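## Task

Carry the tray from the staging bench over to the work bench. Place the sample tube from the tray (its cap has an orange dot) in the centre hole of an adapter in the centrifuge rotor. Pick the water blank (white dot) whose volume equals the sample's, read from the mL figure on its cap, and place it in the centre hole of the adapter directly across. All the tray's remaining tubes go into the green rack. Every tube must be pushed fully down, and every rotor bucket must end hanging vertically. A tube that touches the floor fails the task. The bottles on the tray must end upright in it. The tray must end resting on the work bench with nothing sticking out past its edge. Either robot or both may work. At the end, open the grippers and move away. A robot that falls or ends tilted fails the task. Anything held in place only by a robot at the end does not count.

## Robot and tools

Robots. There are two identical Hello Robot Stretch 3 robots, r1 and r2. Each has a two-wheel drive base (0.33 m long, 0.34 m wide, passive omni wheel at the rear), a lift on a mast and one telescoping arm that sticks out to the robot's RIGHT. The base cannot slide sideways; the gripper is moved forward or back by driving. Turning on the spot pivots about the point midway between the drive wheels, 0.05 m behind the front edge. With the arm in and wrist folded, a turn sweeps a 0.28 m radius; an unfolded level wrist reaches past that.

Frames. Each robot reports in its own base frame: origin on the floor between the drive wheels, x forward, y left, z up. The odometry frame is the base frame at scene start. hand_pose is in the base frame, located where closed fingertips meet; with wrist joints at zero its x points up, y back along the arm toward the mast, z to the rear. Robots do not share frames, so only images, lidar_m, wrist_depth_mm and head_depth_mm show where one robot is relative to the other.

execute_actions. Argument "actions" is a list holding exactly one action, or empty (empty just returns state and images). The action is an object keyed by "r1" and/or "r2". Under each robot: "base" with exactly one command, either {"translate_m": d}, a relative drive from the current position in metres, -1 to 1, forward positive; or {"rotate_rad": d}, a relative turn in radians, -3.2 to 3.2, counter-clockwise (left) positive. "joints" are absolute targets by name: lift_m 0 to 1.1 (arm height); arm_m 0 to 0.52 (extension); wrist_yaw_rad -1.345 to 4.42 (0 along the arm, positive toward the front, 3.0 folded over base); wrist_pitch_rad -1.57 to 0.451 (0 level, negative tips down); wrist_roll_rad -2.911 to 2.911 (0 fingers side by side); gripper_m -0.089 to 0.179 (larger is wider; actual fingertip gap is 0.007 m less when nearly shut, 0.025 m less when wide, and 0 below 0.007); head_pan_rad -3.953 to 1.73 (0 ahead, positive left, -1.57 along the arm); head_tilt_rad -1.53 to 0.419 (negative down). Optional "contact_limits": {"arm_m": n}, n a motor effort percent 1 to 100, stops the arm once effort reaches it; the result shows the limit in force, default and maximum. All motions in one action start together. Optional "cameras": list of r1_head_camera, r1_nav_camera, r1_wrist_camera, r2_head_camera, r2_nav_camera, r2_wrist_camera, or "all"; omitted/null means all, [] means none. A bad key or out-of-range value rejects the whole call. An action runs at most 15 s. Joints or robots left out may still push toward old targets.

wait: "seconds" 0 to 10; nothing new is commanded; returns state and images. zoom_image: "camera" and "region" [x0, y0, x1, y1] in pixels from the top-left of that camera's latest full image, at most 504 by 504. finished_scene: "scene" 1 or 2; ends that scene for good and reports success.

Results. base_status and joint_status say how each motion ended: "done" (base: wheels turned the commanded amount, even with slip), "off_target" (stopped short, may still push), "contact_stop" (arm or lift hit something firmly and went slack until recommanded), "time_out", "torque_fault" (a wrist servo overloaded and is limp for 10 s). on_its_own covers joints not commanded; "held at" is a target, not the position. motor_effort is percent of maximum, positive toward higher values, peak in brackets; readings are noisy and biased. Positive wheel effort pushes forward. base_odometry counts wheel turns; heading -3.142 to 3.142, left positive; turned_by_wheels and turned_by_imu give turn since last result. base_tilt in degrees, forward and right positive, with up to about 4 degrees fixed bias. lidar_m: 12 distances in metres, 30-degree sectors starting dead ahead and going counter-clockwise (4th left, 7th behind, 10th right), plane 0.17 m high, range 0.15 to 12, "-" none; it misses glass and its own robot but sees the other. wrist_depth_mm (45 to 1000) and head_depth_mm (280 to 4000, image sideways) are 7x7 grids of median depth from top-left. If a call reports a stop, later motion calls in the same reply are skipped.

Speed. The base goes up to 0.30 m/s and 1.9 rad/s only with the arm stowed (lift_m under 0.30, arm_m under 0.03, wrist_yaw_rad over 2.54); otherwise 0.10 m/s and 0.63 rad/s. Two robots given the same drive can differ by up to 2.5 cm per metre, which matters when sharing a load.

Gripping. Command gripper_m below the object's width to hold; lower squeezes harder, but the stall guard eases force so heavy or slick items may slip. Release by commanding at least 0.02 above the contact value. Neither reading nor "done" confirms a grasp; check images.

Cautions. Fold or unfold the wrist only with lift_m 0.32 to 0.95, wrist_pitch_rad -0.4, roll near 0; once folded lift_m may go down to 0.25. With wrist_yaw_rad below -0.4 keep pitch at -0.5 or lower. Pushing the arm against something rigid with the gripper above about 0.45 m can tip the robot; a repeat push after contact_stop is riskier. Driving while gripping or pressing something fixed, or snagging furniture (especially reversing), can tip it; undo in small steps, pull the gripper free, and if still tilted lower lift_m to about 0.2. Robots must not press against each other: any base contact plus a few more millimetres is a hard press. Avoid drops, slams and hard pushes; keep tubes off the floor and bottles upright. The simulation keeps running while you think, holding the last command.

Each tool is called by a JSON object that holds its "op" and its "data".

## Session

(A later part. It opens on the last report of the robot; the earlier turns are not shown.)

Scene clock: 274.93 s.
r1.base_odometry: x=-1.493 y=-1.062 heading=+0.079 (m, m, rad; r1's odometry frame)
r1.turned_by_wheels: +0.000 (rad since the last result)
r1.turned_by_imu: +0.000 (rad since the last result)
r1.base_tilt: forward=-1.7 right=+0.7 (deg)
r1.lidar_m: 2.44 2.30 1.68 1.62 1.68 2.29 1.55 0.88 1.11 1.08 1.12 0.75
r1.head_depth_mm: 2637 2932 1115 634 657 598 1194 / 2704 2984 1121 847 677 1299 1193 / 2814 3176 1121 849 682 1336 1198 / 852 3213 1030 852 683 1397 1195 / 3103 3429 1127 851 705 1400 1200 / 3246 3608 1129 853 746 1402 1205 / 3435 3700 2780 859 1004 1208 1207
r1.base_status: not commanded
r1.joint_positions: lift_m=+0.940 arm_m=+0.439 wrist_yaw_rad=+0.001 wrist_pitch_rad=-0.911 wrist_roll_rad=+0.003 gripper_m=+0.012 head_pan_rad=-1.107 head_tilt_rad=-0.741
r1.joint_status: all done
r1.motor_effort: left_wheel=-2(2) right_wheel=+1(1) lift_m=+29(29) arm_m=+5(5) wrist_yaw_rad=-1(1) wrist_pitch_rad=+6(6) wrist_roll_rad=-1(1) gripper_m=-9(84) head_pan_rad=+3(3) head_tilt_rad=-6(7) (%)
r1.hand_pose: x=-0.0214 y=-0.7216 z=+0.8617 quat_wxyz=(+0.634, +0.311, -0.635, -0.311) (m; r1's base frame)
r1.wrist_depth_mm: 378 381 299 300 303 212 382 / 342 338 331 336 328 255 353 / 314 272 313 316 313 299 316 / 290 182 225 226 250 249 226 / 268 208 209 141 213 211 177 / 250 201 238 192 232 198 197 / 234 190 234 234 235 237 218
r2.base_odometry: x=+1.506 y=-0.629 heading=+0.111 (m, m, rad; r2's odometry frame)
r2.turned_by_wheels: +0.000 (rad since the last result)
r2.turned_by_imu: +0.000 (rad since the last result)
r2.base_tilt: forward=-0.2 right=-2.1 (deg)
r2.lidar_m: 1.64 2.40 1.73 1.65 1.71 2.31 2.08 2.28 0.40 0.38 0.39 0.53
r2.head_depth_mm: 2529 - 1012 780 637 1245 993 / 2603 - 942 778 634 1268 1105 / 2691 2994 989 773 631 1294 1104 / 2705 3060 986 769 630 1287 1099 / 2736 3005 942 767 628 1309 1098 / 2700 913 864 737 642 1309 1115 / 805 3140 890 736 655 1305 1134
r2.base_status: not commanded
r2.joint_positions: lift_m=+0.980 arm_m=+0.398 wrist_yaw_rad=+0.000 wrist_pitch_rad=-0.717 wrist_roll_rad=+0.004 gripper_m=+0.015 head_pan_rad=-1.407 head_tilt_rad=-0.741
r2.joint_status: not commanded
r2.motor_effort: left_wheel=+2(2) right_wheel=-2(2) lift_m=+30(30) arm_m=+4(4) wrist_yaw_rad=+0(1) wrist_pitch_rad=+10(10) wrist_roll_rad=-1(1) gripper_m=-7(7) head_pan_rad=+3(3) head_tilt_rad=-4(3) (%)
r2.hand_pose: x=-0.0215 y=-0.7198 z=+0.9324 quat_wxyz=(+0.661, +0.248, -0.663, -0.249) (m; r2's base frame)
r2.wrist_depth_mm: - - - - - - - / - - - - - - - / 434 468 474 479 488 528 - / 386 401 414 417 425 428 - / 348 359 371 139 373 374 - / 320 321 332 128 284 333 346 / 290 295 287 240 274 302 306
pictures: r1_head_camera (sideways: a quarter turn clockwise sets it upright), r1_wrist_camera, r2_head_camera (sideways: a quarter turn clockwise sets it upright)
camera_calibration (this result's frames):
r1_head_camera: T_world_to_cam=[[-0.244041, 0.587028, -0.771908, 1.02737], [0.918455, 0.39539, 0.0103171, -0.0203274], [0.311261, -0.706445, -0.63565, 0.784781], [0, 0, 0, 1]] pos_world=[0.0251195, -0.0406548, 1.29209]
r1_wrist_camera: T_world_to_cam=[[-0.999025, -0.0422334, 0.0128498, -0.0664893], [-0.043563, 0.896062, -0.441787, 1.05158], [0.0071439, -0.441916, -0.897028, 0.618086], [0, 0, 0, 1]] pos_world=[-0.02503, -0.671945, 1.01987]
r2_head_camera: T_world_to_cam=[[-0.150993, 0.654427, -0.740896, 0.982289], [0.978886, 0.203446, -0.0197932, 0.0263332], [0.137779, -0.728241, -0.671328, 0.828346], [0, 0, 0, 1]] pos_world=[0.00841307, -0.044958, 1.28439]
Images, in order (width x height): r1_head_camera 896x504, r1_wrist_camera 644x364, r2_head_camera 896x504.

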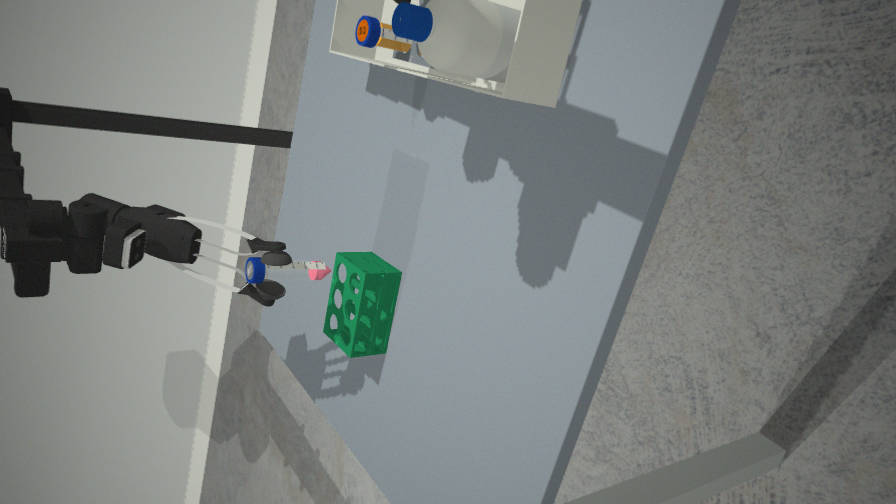

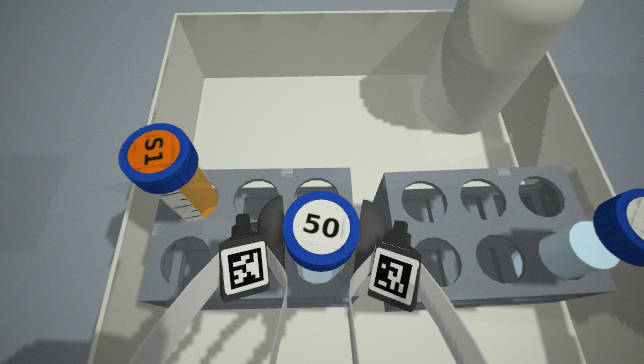

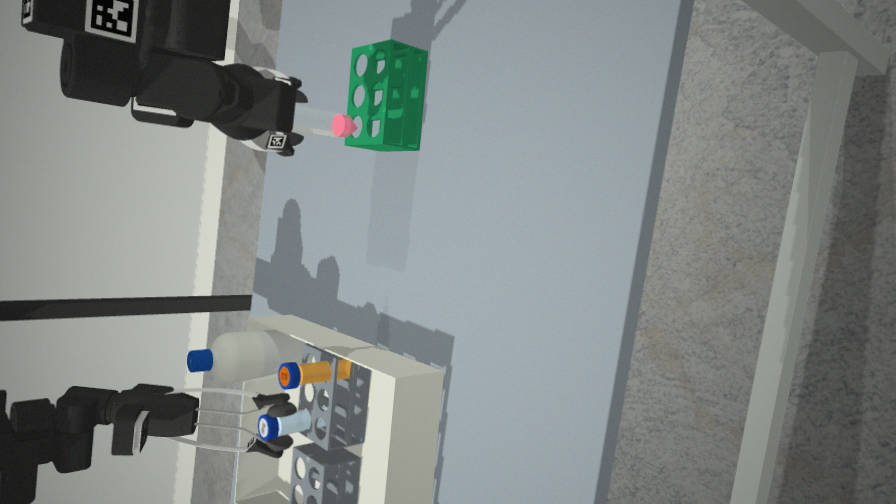

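{"op": "execute_actions", "data": {"actions": [{"r2":{"base":{"translate_m":-0.006},"joints":{"arm_m":0.39}},"r1":{"joints":{"lift_m":1.095}}}], "cameras": []}}

{"op": "execute_actions", "data": {"actions": [{"r2":{"joints":{"lift_m":0.945}}}], "cameras": ["r2_head_camera","r1_head_camera"]}}

{"op": "zoom_image", "data": {"camera": "r2_head_camera", "region": [270,40,450,180]}}

{"op": "zoom_image", "data": {"camera": "r1_head_camera", "region": [200,180,480,400]}}

Scene clock: 284.97 s.
r1.base_odometry: x=-1.493 y=-1.062 heading=+0.079 (m, m, rad; r1's odometry frame)
r1.turned_by_wheels: +0.000 (rad since the last result)
r1.turned_by_imu: -0.001 (rad since the last result)
r1.base_tilt: forward=-1.7 right=+0.7 (deg)
r1.lidar_m: 2.44 2.30 1.68 1.62 1.68 2.29 1.55 0.88 1.12 1.07 1.11 0.75
r1.head_depth_mm: 2634 2927 1120 635 657 598 1199 / 2703 2980 1122 848 675 1300 1201 / 2815 3189 1129 850 681 1334 1193 / 855 902 1029 849 684 1387 1198 / 3099 3447 1128 853 704 1398 1201 / 3235 3608 1132 857 748 1399 1200 / 3381 3744 2770 855 1005 1211 1198
r1.base_status: not commanded
r1.joint_positions: lift_m=+1.095 arm_m=+0.439 wrist_yaw_rad=+0.001 wrist_pitch_rad=-0.911 wrist_roll_rad=+0.003 gripper_m=+0.012 head_pan_rad=-1.107 head_tilt_rad=-0.741
r1.joint_status: all done
r1.motor_effort: left_wheel=-2(2) right_wheel=+1(1) lift_m=+41(44) arm_m=+4(5) wrist_yaw_rad=-1(1) wrist_pitch_rad=+5(6) wrist_roll_rad=-1(1) gripper_m=-10(9) head_pan_rad=+3(3) head_tilt_rad=-6(6) (%)
r1.hand_pose: x=-0.0214 y=-0.7216 z=+1.0162 quat_wxyz=(+0.634, +0.311, -0.635, -0.311) (m; r1's base frame)
r1.wrist_depth_mm: - - - - - - - / 553 544 547 554 558 557 561 / 499 500 493 478 355 500 515 / 461 463 457 466 438 467 469 / 427 429 427 141 435 428 436 / 398 397 345 341 348 349 405 / 373 373 365 369 370 371 380
r2.base_odometry: x=+1.500 y=-0.630 heading=+0.111 (m, m, rad; r2's odometry frame)
r2.turned_by_wheels: +0.000 (rad since the last result)
r2.turned_by_imu: +0.000 (rad since the last result)
r2.base_tilt: forward=-0.1 right=-1.9 (deg)
r2.lidar_m: 1.64 2.40 1.73 1.66 1.71 2.31 2.07 2.28 0.40 0.38 0.40 0.53
r2.head_depth_mm: 2525 - 1003 777 637 1248 991 / 2625 - 944 778 634 1267 1105 / 2687 3015 990 771 631 1294 1099 / 2741 3058 990 770 630 1283 1101 / 2762 3045 947 765 627 1314 1102 / 2781 3062 889 738 642 1308 1117 / 2806 1026 894 736 656 1307 1130
r2.base_status: done
r2.joint_positions: lift_m=+0.980 arm_m=+0.390 wrist_yaw_rad=+0.000 wrist_pitch_rad=-0.717 wrist_roll_rad=+0.004 gripper_m=+0.015 head_pan_rad=-1.407 head_tilt_rad=-0.741
r2.joint_status: all done
r2.motor_effort: left_wheel=+2(5) right_wheel=-2(6) lift_m=+31(30) arm_m=-4(4) wrist_yaw_rad=+0(0) wrist_pitch_rad=+10(10) wrist_roll_rad=-1(1) gripper_m=-7(7) head_pan_rad=+3(3) head_tilt_rad=-3(4) (%)
r2.hand_pose: x=-0.0215 y=-0.7127 z=+0.9324 quat_wxyz=(+0.661, +0.248, -0.663, -0.249) (m; r2's base frame)
r2.wrist_depth_mm: - - - - - - - / - - - - - - - / 401 471 477 475 492 517 - / 385 406 411 412 421 427 - / 352 359 369 139 375 377 - / 320 321 331 128 332 336 342 / 290 294 289 233 266 306 304
pictures: none
No camera images: the call's "cameras" was empty. Leave "cameras" out to get every camera's image.

Scene clock: 286.10 s.
r1.base_odometry: x=-1.493 y=-1.062 heading=+0.079 (m, m, rad; r1's odometry frame)
r1.turned_by_wheels: +0.000 (rad since the last result)
r1.turned_by_imu: +0.000 (rad since the last result)
r1.base_tilt: forward=-1.8 right=+0.7 (deg)
r1.lidar_m: 2.44 2.30 1.68 1.62 1.67 2.30 1.55 0.87 1.12 1.07 1.11 0.75
r1.head_depth_mm: 2659 2917 1116 634 656 597 1199 / 2680 2951 1124 845 676 1295 1194 / 2759 3208 1125 848 684 1329 1199 / 899 903 1029 849 683 1396 1198 / 3109 3430 1130 852 704 1397 1200 / 3257 3604 1130 855 750 1396 1201 / 3447 3760 2783 857 1005 1210 1204
r1.base_status: not commanded
r1.joint_positions: lift_m=+1.095 arm_m=+0.439 wrist_yaw_rad=+0.001 wrist_pitch_rad=-0.911 wrist_roll_rad=+0.003 gripper_m=+0.012 head_pan_rad=-1.107 head_tilt_rad=-0.741
r1.joint_status: not commanded
r1.motor_effort: left_wheel=-2(2) right_wheel=+1(1) lift_m=+41(42) arm_m=+4(4) wrist_yaw_rad=-1(1) wrist_pitch_rad=+6(5) wrist_roll_rad=-1(1) gripper_m=-9(9) head_pan_rad=+3(3) head_tilt_rad=-5(6) (%)
r1.hand_pose: x=-0.0214 y=-0.7216 z=+1.0162 quat_wxyz=(+0.634, +0.311, -0.635, -0.311) (m; r1's base frame)
r1.wrist_depth_mm: - - - - - - - / 546 550 544 558 557 556 562 / 503 503 496 480 357 502 512 / 461 462 452 460 440 467 472 / 425 429 422 141 435 433 437 / 396 401 348 342 348 354 406 / 370 378 361 366 370 375 377
r2.base_odometry: x=+1.500 y=-0.630 heading=+0.111 (m, m, rad; r2's odometry frame)
r2.turned_by_wheels: +0.000 (rad since the last result)
r2.turned_by_imu: +0.000 (rad since the last result)
r2.base_tilt: forward=-0.2 right=-1.9 (deg)
r2.lidar_m: 1.65 2.40 1.73 1.66 1.71 2.31 2.07 2.28 0.40 0.38 0.40 0.53
r2.head_depth_mm: 2576 - 984 778 637 1249 990 / 2611 2949 922 776 634 1263 1104 / 2704 2986 993 773 632 1292 1107 / 2758 3097 986 769 628 1286 1102 / 2738 3048 946 765 627 1311 1098 / 2805 3073 892 738 641 1307 1114 / 2815 1023 898 736 656 1308 1129
r2.base_status: not commanded
r2.joint_positions: lift_m=+0.945 arm_m=+0.390 wrist_yaw_rad=+0.000 wrist_pitch_rad=-0.717 wrist_roll_rad=+0.004 gripper_m=+0.015 head_pan_rad=-1.407 head_tilt_rad=-0.741
r2.joint_status: all done
r2.motor_effort: left_wheel=+3(3) right_wheel=-2(2) lift_m=+30(31) arm_m=-4(4) wrist_yaw_rad=+0(1) wrist_pitch_rad=+10(10) wrist_roll_rad=-1(0) gripper_m=-7(7) head_pan_rad=+3(3) head_tilt_rad=-2(3) (%)
r2.hand_pose: x=-0.0215 y=-0.7127 z=+0.8974 quat_wxyz=(+0.661, +0.248, -0.663, -0.249) (m; r2's base frame)
r2.wrist_depth_mm: - - - - - - - / 483 492 499 506 506 - - / 391 423 415 428 437 441 - / 354 364 371 375 376 373 - / 317 321 326 139 333 336 350 / 287 284 292 128 241 300 301 / 259 260 256 204 210 267 271
pictures: r1_head_camera (sideways: a quarter turn clockwise sets it upright), r2_head_camera (sideways: a quarter turn clockwise sets it upright)
camera_calibration (this result's frames):
r1_head_camera: T_world_to_cam=[[-0.244071, 0.587015, -0.771908, 1.02737], [0.918436, 0.395436, 0.0103171, -0.0203273], [0.311297, -0.70643, -0.63565, 0.784781], [0, 0, 0, 1]] pos_world=[0.0251216, -0.0406538, 1.29209]
r2_head_camera: T_world_to_cam=[[-0.151003, 0.654425, -0.740896, 0.982289], [0.978883, 0.20346, -0.0197932, 0.0263332], [0.13779, -0.728239, -0.671328, 0.828346], [0, 0, 0, 1]] pos_world=[0.00841372, -0.0449579, 1.28439]
Images, in order (width x height): r1_head_camera 896x504, r2_head_camera 896x504.

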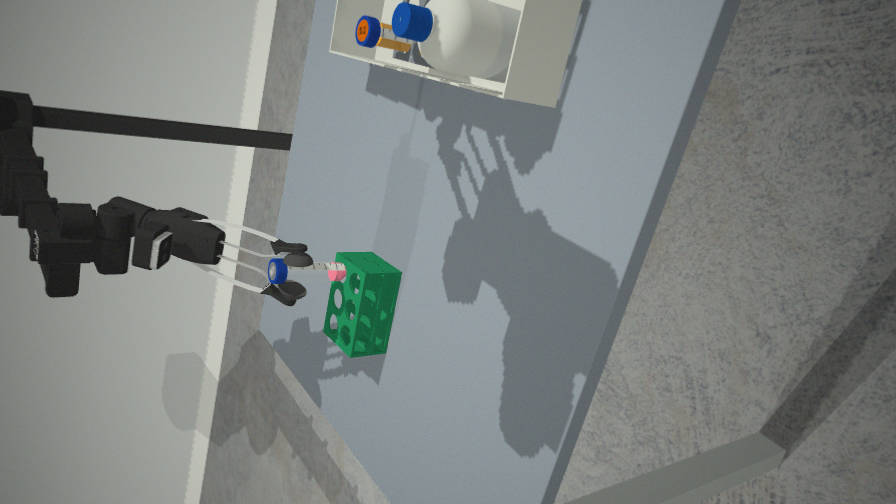

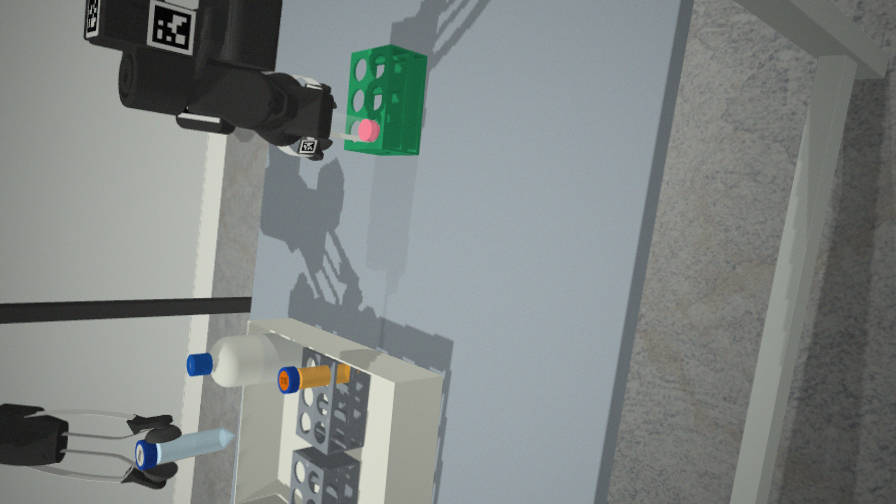

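Region (270, 40, 450, 180) of r2_head_camera's 896x504 image, scaled by 2.800, with more detail than that image has.

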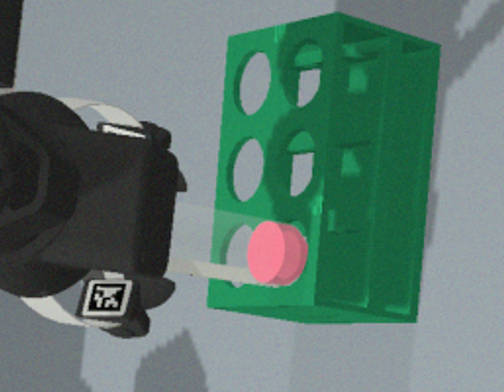

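Region (200, 180, 480, 400) of r1_head_camera's 896x504 image, scaled by 1.800, with more detail than that image has; it fills the top 396 rows of this view, and the rest is white.

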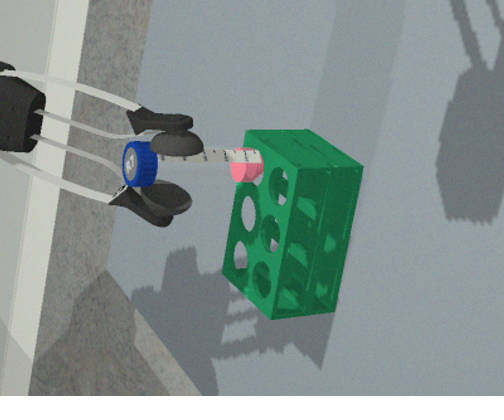

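{"op": "execute_actions", "data": {"actions": [{"r2":{"joints":{"lift_m":0.912}},"r1":{"base":{"translate_m":-0.4},"joints":{"arm_m":0.405,"head_pan_rad":-1.35}}}], "cameras": []}}

{"op": "execute_actions", "data": {"actions": [{"r2":{"joints":{"gripper_m":0.062}},"r1":{"base":{"translate_m":-0.2}}}], "cameras": ["r2_head_camera"]}}

{"op": "execute_actions", "data": {"actions": [{"r2":{"joints":{"lift_m":1.03}},"r1":{"base":{"translate_m":-0.2}}}], "cameras": []}}

{"op": "execute_actions", "data": {"actions": [{"r2":{"base":{"translate_m":0.58},"joints":{"arm_m":0.43}},"r1":{"base":{"translate_m":-0.386}}}], "cameras": ["r2_head_camera","r1_head_camera","r1_wrist_camera","r2_wrist_camera"]}}

Scene clock: 298.57 s.
r1.base_odometry: x=-1.892 y=-1.093 heading=+0.079 (m, m, rad; r1's odometry frame)
r1.turned_by_wheels: +0.000 (rad since the last result)
r1.turned_by_imu: -0.001 (rad since the last result)
r1.base_tilt: forward=-1.6 right=+0.6 (deg)
r1.lidar_m: 2.84 2.30 1.68 1.61 1.67 2.28 2.46 0.68 0.56 1.07 1.12 1.11
r1.head_depth_mm: - 2957 1115 847 680 613 1198 / 2630 3012 983 846 680 1296 1199 / 2695 3034 1123 847 682 1330 1203 / 2770 3096 1073 851 683 1329 1197 / 2827 3115 950 813 684 1366 1196 / 2853 3225 1039 841 686 1367 1203 / 2811 3204 1044 769 685 1401 1199
r1.base_status: done
r1.joint_positions: lift_m=+1.095 arm_m=+0.405 wrist_yaw_rad=+0.001 wrist_pitch_rad=-0.911 wrist_roll_rad=+0.003 gripper_m=+0.012 head_pan_rad=-1.343 head_tilt_rad=-0.741
r1.joint_status: all done
r1.motor_effort: left_wheel=-2(5) right_wheel=+1(2) lift_m=+41(42) arm_m=-4(5) wrist_yaw_rad=-1(0) wrist_pitch_rad=+6(6) wrist_roll_rad=-1(1) gripper_m=-9(10) head_pan_rad=-3(20) head_tilt_rad=-5(7) (%)
r1.hand_pose: x=-0.0214 y=-0.6883 z=+1.0162 quat_wxyz=(+0.634, +0.311, -0.635, -0.311) (m; r1's base frame)
r1.wrist_depth_mm: 596 - - - - - - / 399 538 546 549 550 563 - / 488 422 505 501 507 502 - / 458 452 466 462 464 468 486 / 352 399 438 141 428 431 437 / 383 386 393 396 405 406 406 / 371 353 378 374 379 380 379
r2.base_odometry: x=+1.500 y=-0.630 heading=+0.111 (m, m, rad; r2's odometry frame)
r2.turned_by_wheels: +0.000 (rad since the last result)
r2.turned_by_imu: +0.000 (rad since the last result)
r2.base_tilt: forward=-0.2 right=-1.9 (deg)
r2.lidar_m: 1.64 2.40 1.73 1.65 1.71 2.30 2.08 2.28 0.40 0.38 0.40 0.53
r2.head_depth_mm: 2607 - 928 780 637 1247 992 / 2650 2877 888 776 633 1270 1105 / 2679 2983 994 771 631 1297 1106 / 2767 3058 989 769 630 1287 1101 / 2780 3078 948 765 629 1312 1095 / 2843 3085 889 737 642 1302 1115 / 2820 3107 895 736 656 1306 1129
r2.base_status: not commanded
r2.joint_positions: lift_m=+0.912 arm_m=+0.390 wrist_yaw_rad=+0.000 wrist_pitch_rad=-0.716 wrist_roll_rad=+0.004 gripper_m=+0.015 head_pan_rad=-1.407 head_tilt_rad=-0.741
r2.joint_status: all done
r2.motor_effort: left_wheel=+2(2) right_wheel=-2(2) lift_m=+30(31) arm_m=-4(4) wrist_yaw_rad=+0(0) wrist_pitch_rad=+9(10) wrist_roll_rad=-1(1) gripper_m=-7(7) head_pan_rad=+3(3) head_tilt_rad=-4(4) (%)
r2.hand_pose: x=-0.0215 y=-0.7130 z=+0.8646 quat_wxyz=(+0.661, +0.248, -0.663, -0.248) (m; r2's base frame)
r2.wrist_depth_mm: - - - - - - - / 426 437 442 452 460 473 - / 362 369 371 380 380 389 - / 318 323 327 328 329 337 357 / 281 286 292 139 230 293 301 / 253 255 258 128 231 259 271 / 230 230 229 182 204 234 239
pictures: none
No camera images: the call's "cameras" was empty. Leave "cameras" out to get every camera's image.

Scene clock: 301.87 s.
r1.base_odometry: x=-2.091 y=-1.109 heading=+0.079 (m, m, rad; r1's odometry frame)
r1.turned_by_wheels: +0.000 (rad since the last result)
r1.turned_by_imu: +0.000 (rad since the last result)
r1.base_tilt: forward=-1.7 right=+0.8 (deg)
r1.lidar_m: 3.03 2.30 1.68 1.61 1.68 2.29 2.26 0.56 0.45 1.08 1.12 1.30
r1.head_depth_mm: - 2939 1119 847 681 612 865 / 2648 2989 987 847 682 1301 1192 / 2711 3052 1122 849 683 1331 1200 / 2777 3100 1123 849 683 1339 1199 / 2822 3176 1127 852 685 1359 1200 / 2886 3204 1016 851 684 1368 1197 / 2924 3299 990 818 685 1404 1204
r1.base_status: done
r1.joint_positions: lift_m=+1.095 arm_m=+0.405 wrist_yaw_rad=+0.001 wrist_pitch_rad=-0.911 wrist_roll_rad=+0.003 gripper_m=+0.012 head_pan_rad=-1.343 head_tilt_rad=-0.741
r1.joint_status: not commanded
r1.motor_effort: left_wheel=-2(6) right_wheel=+1(3) lift_m=+41(42) arm_m=-4(4) wrist_yaw_rad=-1(1) wrist_pitch_rad=+6(6) wrist_roll_rad=-1(1) gripper_m=-9(9) head_pan_rad=-3(2) head_tilt_rad=-6(6) (%)
r1.hand_pose: x=-0.0214 y=-0.6883 z=+1.0162 quat_wxyz=(+0.634, +0.311, -0.635, -0.311) (m; r1's base frame)
r1.wrist_depth_mm: 601 - - - - - - / 547 547 547 555 547 - - / 487 502 506 506 506 - 536 / 459 454 465 464 472 688 528 / 426 429 434 141 440 651 526 / 397 407 399 394 410 603 525 / 376 376 376 378 375 563 517
r2.base_odometry: x=+1.500 y=-0.630 heading=+0.111 (m, m, rad; r2's odometry frame)
r2.turned_by_wheels: +0.000 (rad since the last result)
r2.turned_by_imu: +0.000 (rad since the last result)
r2.base_tilt: forward=-0.2 right=-2.0 (deg)
r2.lidar_m: 1.64 2.41 1.72 1.65 1.71 2.31 2.07 2.28 0.40 0.38 0.40 0.53
r2.head_depth_mm: 2625 - 928 779 636 1249 989 / 2649 2889 - 775 634 1266 1106 / 2680 2988 990 773 634 1293 1104 / 2716 3077 987 770 630 1291 1101 / 2796 3035 946 765 628 1310 1099 / 2822 3070 887 739 641 1306 1115 / 2910 3129 894 736 657 1303 1137
r2.base_status: not commanded
r2.joint_positions: lift_m=+0.912 arm_m=+0.390 wrist_yaw_rad=+0.000 wrist_pitch_rad=-0.715 wrist_roll_rad=+0.004 gripper_m=+0.062 head_pan_rad=-1.407 head_tilt_rad=-0.741
r2.joint_status: all done
r2.motor_effort: left_wheel=+3(2) right_wheel=-2(2) lift_m=+30(30) arm_m=-4(4) wrist_yaw_rad=+0(0) wrist_pitch_rad=+9(9) wrist_roll_rad=-1(0) gripper_m=+1(80) head_pan_rad=+3(4) head_tilt_rad=-5(4) (%)
r2.hand_pose: x=-0.0215 y=-0.7131 z=+0.8647 quat_wxyz=(+0.661, +0.247, -0.663, -0.248) (m; r2's base frame)
r2.wrist_depth_mm: - - - - - - - / 428 443 447 444 457 473 - / 359 373 376 376 386 393 - / 315 322 321 325 334 334 361 / 284 285 293 208 235 294 300 / 253 254 - 141 223 258 265 / 229 230 231 182 204 234 242
pictures: r2_head_camera (sideways: a quarter turn clockwise sets it upright)
camera_calibration (this result's frames):
r2_head_camera: T_world_to_cam=[[-0.151003, 0.654425, -0.740896, 0.982289], [0.978883, 0.20346, -0.0197932, 0.0263333], [0.13779, -0.728239, -0.671328, 0.828346], [0, 0, 0, 1]] pos_world=[0.00841372, -0.0449579, 1.28439]
Images, in order (width x height): r2_head_camera 896x504.

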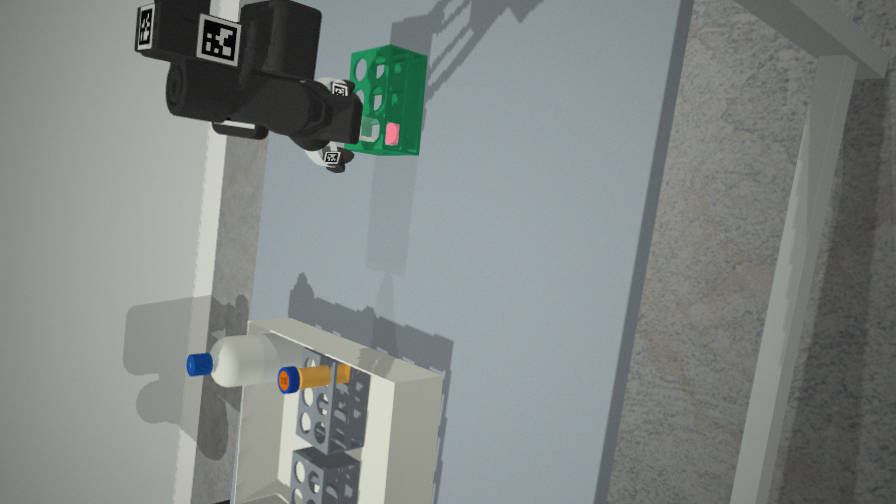

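Scene clock: 305.17 s.
r1.base_odometry: x=-2.291 y=-1.125 heading=+0.079 (m, m, rad; r1's odometry frame)
r1.turned_by_wheels: +0.000 (rad since the last result)
r1.turned_by_imu: +0.000 (rad since the last result)
r1.base_tilt: forward=-1.6 right=+0.6 (deg)
r1.lidar_m: 3.24 2.30 1.68 1.61 1.67 2.13 2.06 0.56 0.43 0.42 1.12 1.49
r1.head_depth_mm: - 2949 2737 1188 979 832 780 / 2674 2987 1072 1941 1450 1300 1153 / 2736 3008 1124 849 681 713 1130 / 2754 3091 1127 847 684 1332 1194 / 2775 3188 1124 853 685 1372 1206 / 2882 3229 1131 852 685 1368 1202 / 2962 3287 1136 854 685 1401 1202
r1.base_status: done
r1.joint_positions: lift_m=+1.095 arm_m=+0.405 wrist_yaw_rad=+0.001 wrist_pitch_rad=-0.911 wrist_roll_rad=+0.003 gripper_m=+0.012 head_pan_rad=-1.343 head_tilt_rad=-0.741
r1.joint_status: not commanded
r1.motor_effort: left_wheel=-2(7) right_wheel=+1(3) lift_m=+41(42) arm_m=-4(4) wrist_yaw_rad=-1(1) wrist_pitch_rad=+5(5) wrist_roll_rad=-1(1) gripper_m=-9(9) head_pan_rad=-3(3) head_tilt_rad=-6(6) (%)
r1.hand_pose: x=-0.0214 y=-0.6883 z=+1.0162 quat_wxyz=(+0.634, +0.311, -0.635, -0.311) (m; r1's base frame)
r1.wrist_depth_mm: 595 - - - - 451 388 / 538 546 548 578 - 477 478 / 500 500 506 527 - 467 462 / 465 468 467 477 685 433 481 / 432 431 432 141 655 427 444 / 394 395 394 398 610 432 391 / 372 373 373 383 578 398 341
r2.base_odometry: x=+1.500 y=-0.630 heading=+0.111 (m, m, rad; r2's odometry frame)
r2.turned_by_wheels: +0.000 (rad since the last result)
r2.turned_by_imu: +0.000 (rad since the last result)
r2.base_tilt: forward=-0.1 right=-2.1 (deg)
r2.lidar_m: 1.64 2.39 1.73 1.66 1.71 2.30 2.07 2.28 0.40 0.38 0.40 0.53
r2.head_depth_mm: - 2953 1001 779 636 1245 989 / 2623 2940 1001 776 634 1268 1107 / 2692 3016 992 771 632 1290 1105 / 2759 3063 990 768 630 1290 1103 / 2783 3058 947 766 627 1311 1096 / 2840 3104 889 738 642 1304 1110 / 2909 3172 897 735 657 1298 1133
r2.base_status: not commanded
r2.joint_positions: lift_m=+1.030 arm_m=+0.390 wrist_yaw_rad=+0.000 wrist_pitch_rad=-0.715 wrist_roll_rad=+0.004 gripper_m=+0.062 head_pan_rad=-1.407 head_tilt_rad=-0.741
r2.joint_status: all done
r2.motor_effort: left_wheel=+3(3) right_wheel=-2(2) lift_m=+46(48) arm_m=-4(4) wrist_yaw_rad=+0(0) wrist_pitch_rad=+9(9) wrist_roll_rad=-1(1) gripper_m=+1(1) head_pan_rad=+3(3) head_tilt_rad=-3(4) (%)
r2.hand_pose: x=-0.0215 y=-0.7130 z=+0.9822 quat_wxyz=(+0.661, +0.247, -0.663, -0.248) (m; r2's base frame)
r2.wrist_depth_mm: - - - - - - - / - - - - - - - / 540 547 549 560 542 - - / 405 473 479 479 489 516 - / 382 414 423 424 439 430 - / 365 373 - 375 387 391 - / 337 334 335 288 311 349 -
pictures: none
No camera images: the call's "cameras" was empty. Leave "cameras" out to get every camera's image.

Scene clock: 312.03 s.
r1.base_odometry: x=-2.676 y=-1.155 heading=+0.079 (m, m, rad; r1's odometry frame)
r1.turned_by_wheels: +0.000 (rad since the last result)
r1.turned_by_imu: -0.001 (rad since the last result)
r1.base_tilt: forward=-1.7 right=+0.6 (deg)
r1.lidar_m: 1.87 2.29 1.68 1.61 1.67 1.73 1.67 0.56 0.41 0.39 0.41 0.60
r1.head_depth_mm: - 905 983 842 623 636 740 / 805 916 971 844 624 654 773 / 835 928 984 836 636 676 806 / 2760 3076 2741 1116 648 703 846 / 2790 3158 2647 1944 1509 801 887 / 2826 3219 1133 1945 1589 1406 1179 / 2962 3271 1130 857 1550 896 1158
r1.base_status: done
r1.joint_positions: lift_m=+1.095 arm_m=+0.405 wrist_yaw_rad=+0.001 wrist_pitch_rad=-0.911 wrist_roll_rad=+0.003 gripper_m=+0.012 head_pan_rad=-1.343 head_tilt_rad=-0.741
r1.joint_status: not commanded
r1.motor_effort: left_wheel=-2(7) right_wheel=+1(2) lift_m=+41(42) arm_m=-4(4) wrist_yaw_rad=-1(1) wrist_pitch_rad=+6(6) wrist_roll_rad=-1(1) gripper_m=-10(9) head_pan_rad=-3(3) head_tilt_rad=-5(6) (%)
r1.hand_pose: x=-0.0214 y=-0.6883 z=+1.0162 quat_wxyz=(+0.634, +0.311, -0.635, -0.311) (m; r1's base frame)
r1.wrist_depth_mm: 605 - 414 413 409 405 398 / 549 - 486 478 480 479 479 / 507 930 456 460 496 460 460 / 463 - 420 489 475 486 428 / 498 - 386 141 447 436 400 / - - 491 390 411 417 401 / - - 340 386 396 394 387
r2.base_odometry: x=+2.077 y=-0.566 heading=+0.111 (m, m, rad; r2's odometry frame)
r2.turned_by_wheels: +0.000 (rad since the last result)
r2.turned_by_imu: -0.003 (rad since the last result)
r2.base_tilt: forward=+0.0 right=-1.9 (deg)
r2.lidar_m: 2.63 2.41 1.74 1.67 1.72 2.32 2.65 0.54 0.39 0.37 0.38 0.52
r2.head_depth_mm: - 2973 957 775 636 1245 1114 / 2579 2954 939 676 634 1245 1109 / 2666 3000 955 749 630 1261 1102 / 2739 3022 988 771 630 1286 1105 / 2781 3055 982 766 629 1285 1095 / 2825 3139 976 762 625 1305 1096 / 2858 3181 968 758 639 1307 1119
r2.base_status: done
r2.joint_positions: lift_m=+1.030 arm_m=+0.430 wrist_yaw_rad=+0.000 wrist_pitch_rad=-0.715 wrist_roll_rad=+0.004 gripper_m=+0.062 head_pan_rad=-1.407 head_tilt_rad=-0.741
r2.joint_status: all done
r2.motor_effort: left_wheel=+2(9) right_wheel=-2(4) lift_m=+45(46) arm_m=+4(4) wrist_yaw_rad=+0(0) wrist_pitch_rad=+9(9) wrist_roll_rad=-1(1) gripper_m=+1(1) head_pan_rad=+3(3) head_tilt_rad=-4(3) (%)
r2.hand_pose: x=-0.0215 y=-0.7521 z=+0.9822 quat_wxyz=(+0.661, +0.247, -0.663, -0.248) (m; r2's base frame)
r2.wrist_depth_mm: - - - - - - - / - - - - - - - / - - - - - - - / 470 462 467 410 435 323 499 / 415 414 430 421 428 372 437 / 368 374 - 376 383 387 346 / 336 339 339 275 305 300 292
pictures: r1_head_camera (sideways: a quarter turn clockwise sets it upright), r1_wrist_camera, r2_head_camera (sideways: a quarter turn clockwise sets it upright), r2_wrist_camera
camera_calibration (this result's frames):
r1_head_camera: T_world_to_cam=[[-0.100199, 0.627788, -0.771908, 1.0265], [0.985397, 0.169962, 0.0103171, -0.0207357], [0.137672, -0.759602, -0.63565, 0.78584], [0, 0, 0, 1]] pos_world=[0.0150991, -0.0439724, 1.29209]
r1_wrist_camera: T_world_to_cam=[[-0.999024, -0.0422477, 0.0128569, -0.0670848], [-0.0435796, 0.8961, -0.441708, 1.08993], [0.00714006, -0.441837, -0.897067, 0.771486], [0, 0, 0, 1]] pos_world=[-0.0250291, -0.638648, 1.17437]
r2_head_camera: T_world_to_cam=[[-0.151012, 0.654423, -0.740896, 0.982289], [0.97888, 0.203474, -0.0197932, 0.0263333], [0.1378, -0.728237, -0.671328, 0.828346], [0, 0, 0, 1]] pos_world=[0.00841435, -0.0449579, 1.28439]
r2_wrist_camera: T_world_to_cam=[[-0.999642, 0.0257661, 0.00722848, -0.00844794], [0.0144899, 0.748235, -0.663275, 1.25459], [-0.0224986, -0.662933, -0.748341, 0.394978], [0, 0, 0, 1]] pos_world=[-0.0177373, -0.676668, 1.12778]
Images, in order (width x height): r1_head_camera 896x504, r1_wrist_camera 644x364, r2_head_camera 896x504, r2_wrist_camera 644x364.

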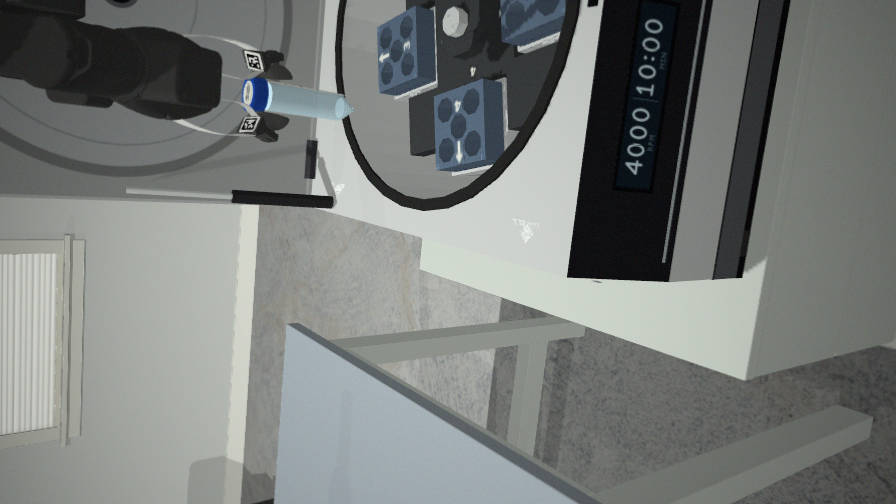

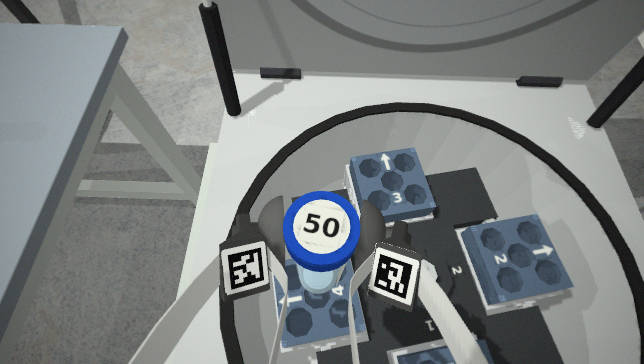

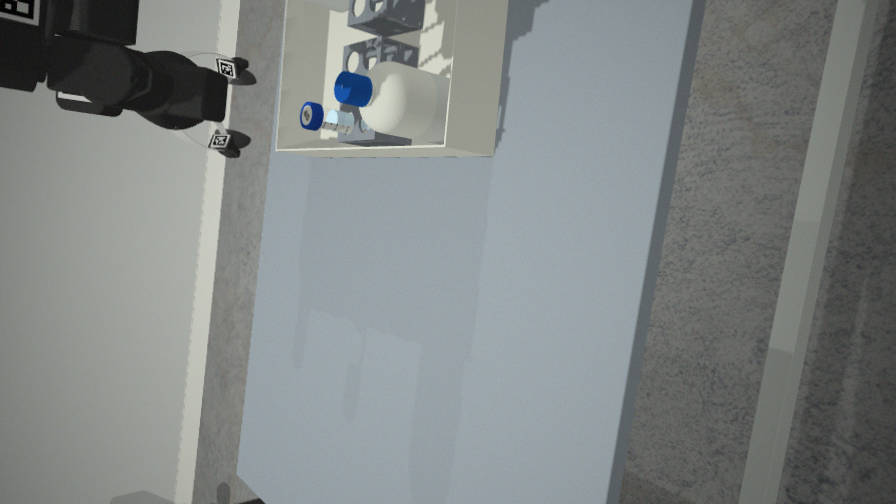

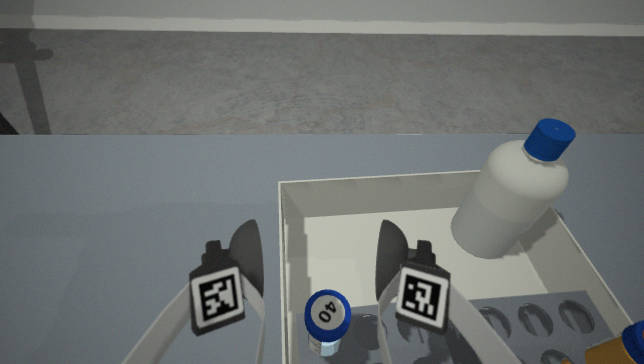

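{"op": "execute_actions", "data": {"actions": [{"r2":{"joints":{"lift_m":1.06,"wrist_pitch_rad":-1.0,"arm_m":0.505}},"r1":{"joints":{"lift_m":0.97,"head_pan_rad":-1.45}}}], "cameras": ["r1_head_camera","r1_wrist_camera"]}}

{"op": "execute_actions", "data": {"actions": [{"r2":{"joints":{"lift_m":0.975}}}], "cameras": ["r2_head_camera","r2_wrist_camera"]}}

Scene clock: 322.07 s.
r1.base_odometry: x=-2.676 y=-1.155 heading=+0.079 (m, m, rad; r1's odometry frame)
r1.turned_by_wheels: +0.000 (rad since the last result)
r1.turned_by_imu: -0.001 (rad since the last result)
r1.base_tilt: forward=-1.8 right=+0.6 (deg)
r1.lidar_m: 1.87 2.30 1.68 1.61 1.67 1.74 1.67 0.56 0.41 0.39 0.41 0.60
r1.head_depth_mm: 802 - 994 853 626 660 781 / 807 - 1008 847 632 671 796 / 820 923 999 820 639 680 814 / 841 929 998 837 643 691 830 / 2745 3061 2737 1885 682 750 849 / 2746 3111 2523 1943 1596 841 1131 / 2771 3157 1134 955 1639 1396 1095
r1.base_status: not commanded
r1.joint_positions: lift_m=+0.970 arm_m=+0.405 wrist_yaw_rad=+0.001 wrist_pitch_rad=-0.911 wrist_roll_rad=+0.003 gripper_m=+0.012 head_pan_rad=-1.443 head_tilt_rad=-0.741
r1.joint_status: all done
r1.motor_effort: left_wheel=-2(2) right_wheel=+1(1) lift_m=+30(35) arm_m=-5(4) wrist_yaw_rad=-1(1) wrist_pitch_rad=+6(6) wrist_roll_rad=-1(1) gripper_m=-9(9) head_pan_rad=-2(12) head_tilt_rad=-6(5) (%)
r1.hand_pose: x=-0.0214 y=-0.6883 z=+0.8917 quat_wxyz=(+0.634, +0.311, -0.635, -0.312) (m; r1's base frame)
r1.wrist_depth_mm: 465 - 358 361 361 366 367 / 506 - 325 347 388 377 340 / - 823 303 395 350 383 355 / - - 310 347 338 351 334 / - 262 284 140 305 312 301 / - 240 273 275 285 297 292 / 953 225 276 278 280 285 282
r2.base_odometry: x=+2.077 y=-0.566 heading=+0.111 (m, m, rad; r2's odometry frame)
r2.turned_by_wheels: +0.000 (rad since the last result)
r2.turned_by_imu: +0.000 (rad since the last result)
r2.base_tilt: forward=-0.1 right=-2.0 (deg)
r2.lidar_m: 2.63 2.42 1.74 1.67 1.72 2.32 2.64 0.54 0.39 0.37 0.38 0.52
r2.head_depth_mm: 2648 2946 954 774 637 1240 1110 / 2585 2998 938 677 634 1240 1104 / 2668 2980 954 748 632 1261 1104 / 2719 3038 985 769 631 1286 1101 / 2772 3071 983 767 627 1284 1098 / 2827 3119 977 761 626 1307 1095 / 2878 3163 970 760 638 1305 1116
r2.base_status: not commanded
r2.joint_positions: lift_m=+1.060 arm_m=+0.505 wrist_yaw_rad=+0.000 wrist_pitch_rad=-1.002 wrist_roll_rad=+0.004 gripper_m=+0.062 head_pan_rad=-1.407 head_tilt_rad=-0.741
r2.joint_status: all done
r2.motor_effort: left_wheel=+3(2) right_wheel=-2(2) lift_m=+46(47) arm_m=+4(3) wrist_yaw_rad=-1(1) wrist_pitch_rad=+2(6) wrist_roll_rad=-1(1) gripper_m=+0(1) head_pan_rad=+3(3) head_tilt_rad=-3(3) (%)
r2.hand_pose: x=-0.0216 y=-0.7672 z=+0.9696 quat_wxyz=(+0.619, +0.339, -0.621, -0.341) (m; r2's base frame)
r2.wrist_depth_mm: - - - - - - - / 456 455 465 465 482 480 492 / 421 426 432 390 411 311 276 / 390 392 398 399 408 348 408 / 374 372 381 377 386 382 360 / 346 347 - 303 339 309 301 / 326 331 330 298 286 308 281
pictures: r1_head_camera (sideways: a quarter turn clockwise sets it upright), r1_wrist_camera
camera_calibration (this result's frames):
r1_head_camera: T_world_to_cam=[[-0.0370887, 0.634651, -0.771908, 1.02611], [0.997434, 0.070838, 0.0103171, -0.0208092], [0.0612282, -0.769545, -0.63565, 0.786306], [0, 0, 0, 1]] pos_world=[0.0106688, -0.0446506, 1.29209]
r1_wrist_camera: T_world_to_cam=[[-0.999024, -0.0422486, 0.0128522, -0.065479], [-0.0435792, 0.896149, -0.441609, 1.03484], [0.00713982, -0.441738, -0.897116, 0.659883], [0, 0, 0, 1]] pos_world=[-0.0250291, -0.63864, 1.04983]
Images, in order (width x height): r1_head_camera 896x504, r1_wrist_camera 644x364.

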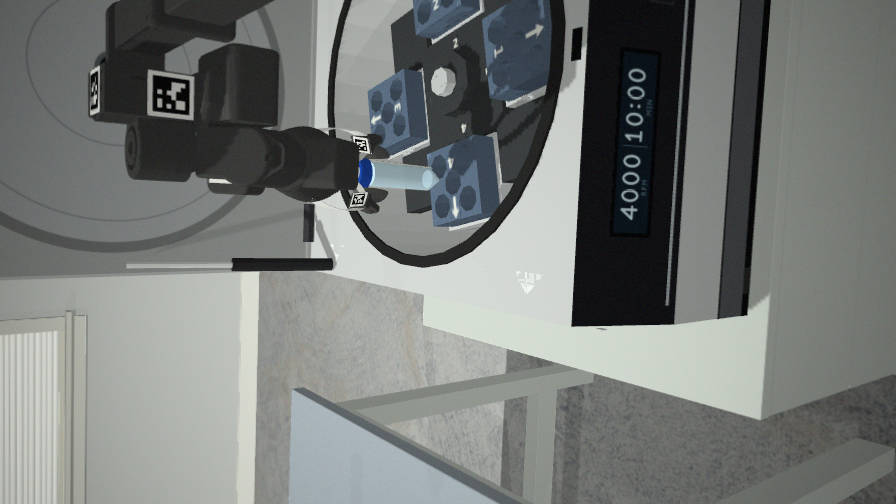

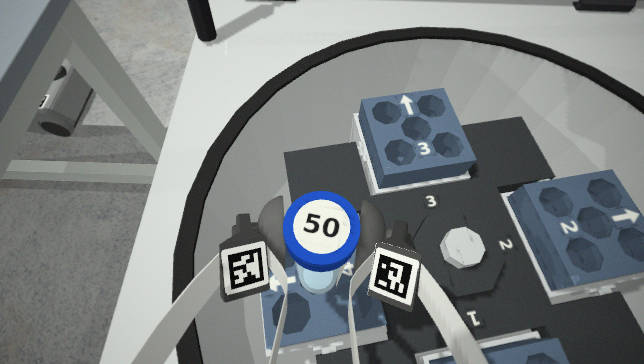

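Scene clock: 323.67 s.
r1.base_odometry: x=-2.676 y=-1.155 heading=+0.079 (m, m, rad; r1's odometry frame)
r1.turned_by_wheels: +0.000 (rad since the last result)
r1.turned_by_imu: +0.000 (rad since the last result)
r1.base_tilt: forward=-1.7 right=+0.7 (deg)
r1.lidar_m: 1.87 2.29 1.68 1.61 1.67 1.73 1.67 0.56 0.41 0.40 0.41 0.60
r1.head_depth_mm: 801 - 993 851 627 660 783 / 806 - 1003 846 631 670 798 / 821 924 999 821 639 681 813 / 842 932 1000 837 643 692 831 / 2760 3060 2760 1896 683 749 851 / 2775 3122 2533 1938 1580 841 1130 / 2768 3142 1138 957 1635 1402 1091
r1.base_status: not commanded
r1.joint_positions: lift_m=+0.970 arm_m=+0.405 wrist_yaw_rad=+0.001 wrist_pitch_rad=-0.911 wrist_roll_rad=+0.003 gripper_m=+0.012 head_pan_rad=-1.443 head_tilt_rad=-0.741
r1.joint_status: not commanded
r1.motor_effort: left_wheel=-2(2) right_wheel=+1(1) lift_m=+29(29) arm_m=-4(4) wrist_yaw_rad=-1(1) wrist_pitch_rad=+5(5) wrist_roll_rad=-2(1) gripper_m=-8(8) head_pan_rad=-3(3) head_tilt_rad=-5(6) (%)
r1.hand_pose: x=-0.0214 y=-0.6883 z=+0.8917 quat_wxyz=(+0.634, +0.311, -0.635, -0.312) (m; r1's base frame)
r1.wrist_depth_mm: 461 - 358 362 367 364 364 / 495 - 324 352 388 375 341 / - 832 303 395 349 384 351 / - - 308 345 337 345 335 / - 262 281 141 304 311 302 / - 240 275 274 284 294 295 / 944 223 276 276 280 284 282
r2.base_odometry: x=+2.077 y=-0.566 heading=+0.111 (m, m, rad; r2's odometry frame)
r2.turned_by_wheels: +0.000 (rad since the last result)
r2.turned_by_imu: +0.000 (rad since the last result)
r2.base_tilt: forward=+0.0 right=-2.0 (deg)
r2.lidar_m: 2.62 2.42 1.74 1.67 1.72 2.32 2.64 0.54 0.39 0.37 0.38 0.51
r2.head_depth_mm: - 2982 954 775 635 1241 1107 / 2625 - 812 676 635 1243 1101 / 2669 2996 971 750 630 1265 1103 / 2719 3024 991 769 628 1285 1101 / 2773 3034 983 766 627 1281 1094 / 2799 3130 978 763 626 1310 1096 / 2873 3169 969 759 640 1309 1114
r2.base_status: not commanded
r2.joint_positions: lift_m=+0.975 arm_m=+0.505 wrist_yaw_rad=+0.000 wrist_pitch_rad=-1.003 wrist_roll_rad=+0.004 gripper_m=+0.062 head_pan_rad=-1.407 head_tilt_rad=-0.741
r2.joint_status: all done
r2.motor_effort: left_wheel=+3(3) right_wheel=-2(2) lift_m=+31(35) arm_m=+4(4) wrist_yaw_rad=+0(0) wrist_pitch_rad=+2(2) wrist_roll_rad=-1(1) gripper_m=+1(0) head_pan_rad=+3(3) head_tilt_rad=-3(4) (%)
r2.hand_pose: x=-0.0216 y=-0.7670 z=+0.8850 quat_wxyz=(+0.619, +0.340, -0.621, -0.341) (m; r2's base frame)
r2.wrist_depth_mm: 382 391 390 394 403 403 241 / 349 354 364 302 302 306 217 / 330 335 332 323 332 311 248 / 304 306 311 308 311 311 302 / 285 284 294 290 295 296 280 / 268 271 - 160 251 226 223 / 252 253 257 209 229 217 231
pictures: r2_head_camera (sideways: a quarter turn clockwise sets it upright), r2_wrist_camera
camera_calibration (this result's frames):
r2_head_camera: T_world_to_cam=[[-0.151017, 0.654429, -0.740889, 0.98228], [0.978879, 0.20348, -0.0197928, 0.0263328], [0.137803, -0.72823, -0.671335, 0.828355], [0, 0, 0, 1]] pos_world=[0.00841457, -0.0449577, 1.28439]
r2_wrist_camera: T_world_to_cam=[[-0.999635, 0.0228477, 0.0144187, -0.0160256], [0.0145861, 0.905632, -0.423813, 1.11001], [-0.0227412, -0.423448, -0.905635, 0.635195], [0, 0, 0, 1]] pos_world=[-0.0177654, -0.735926, 1.04592]
Images, in order (width x height): r2_head_camera 896x504, r2_wrist_camera 644x364.

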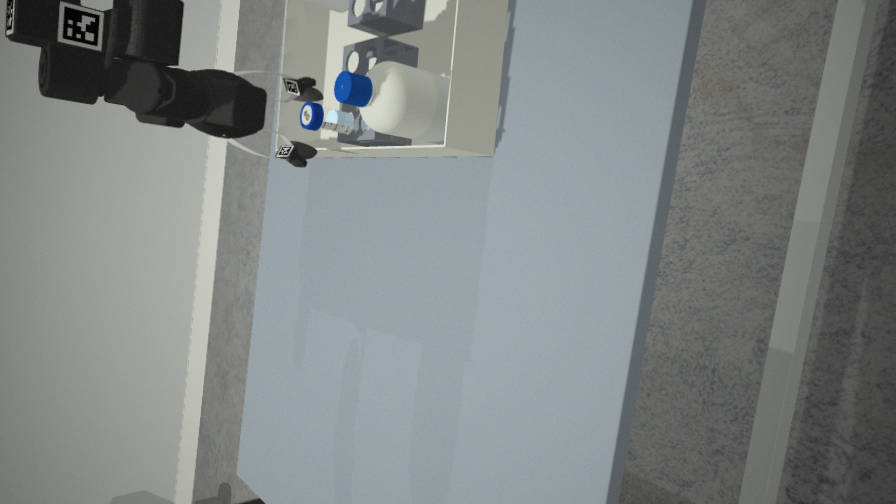

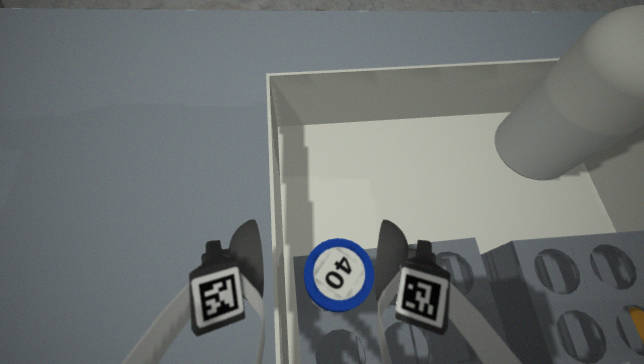

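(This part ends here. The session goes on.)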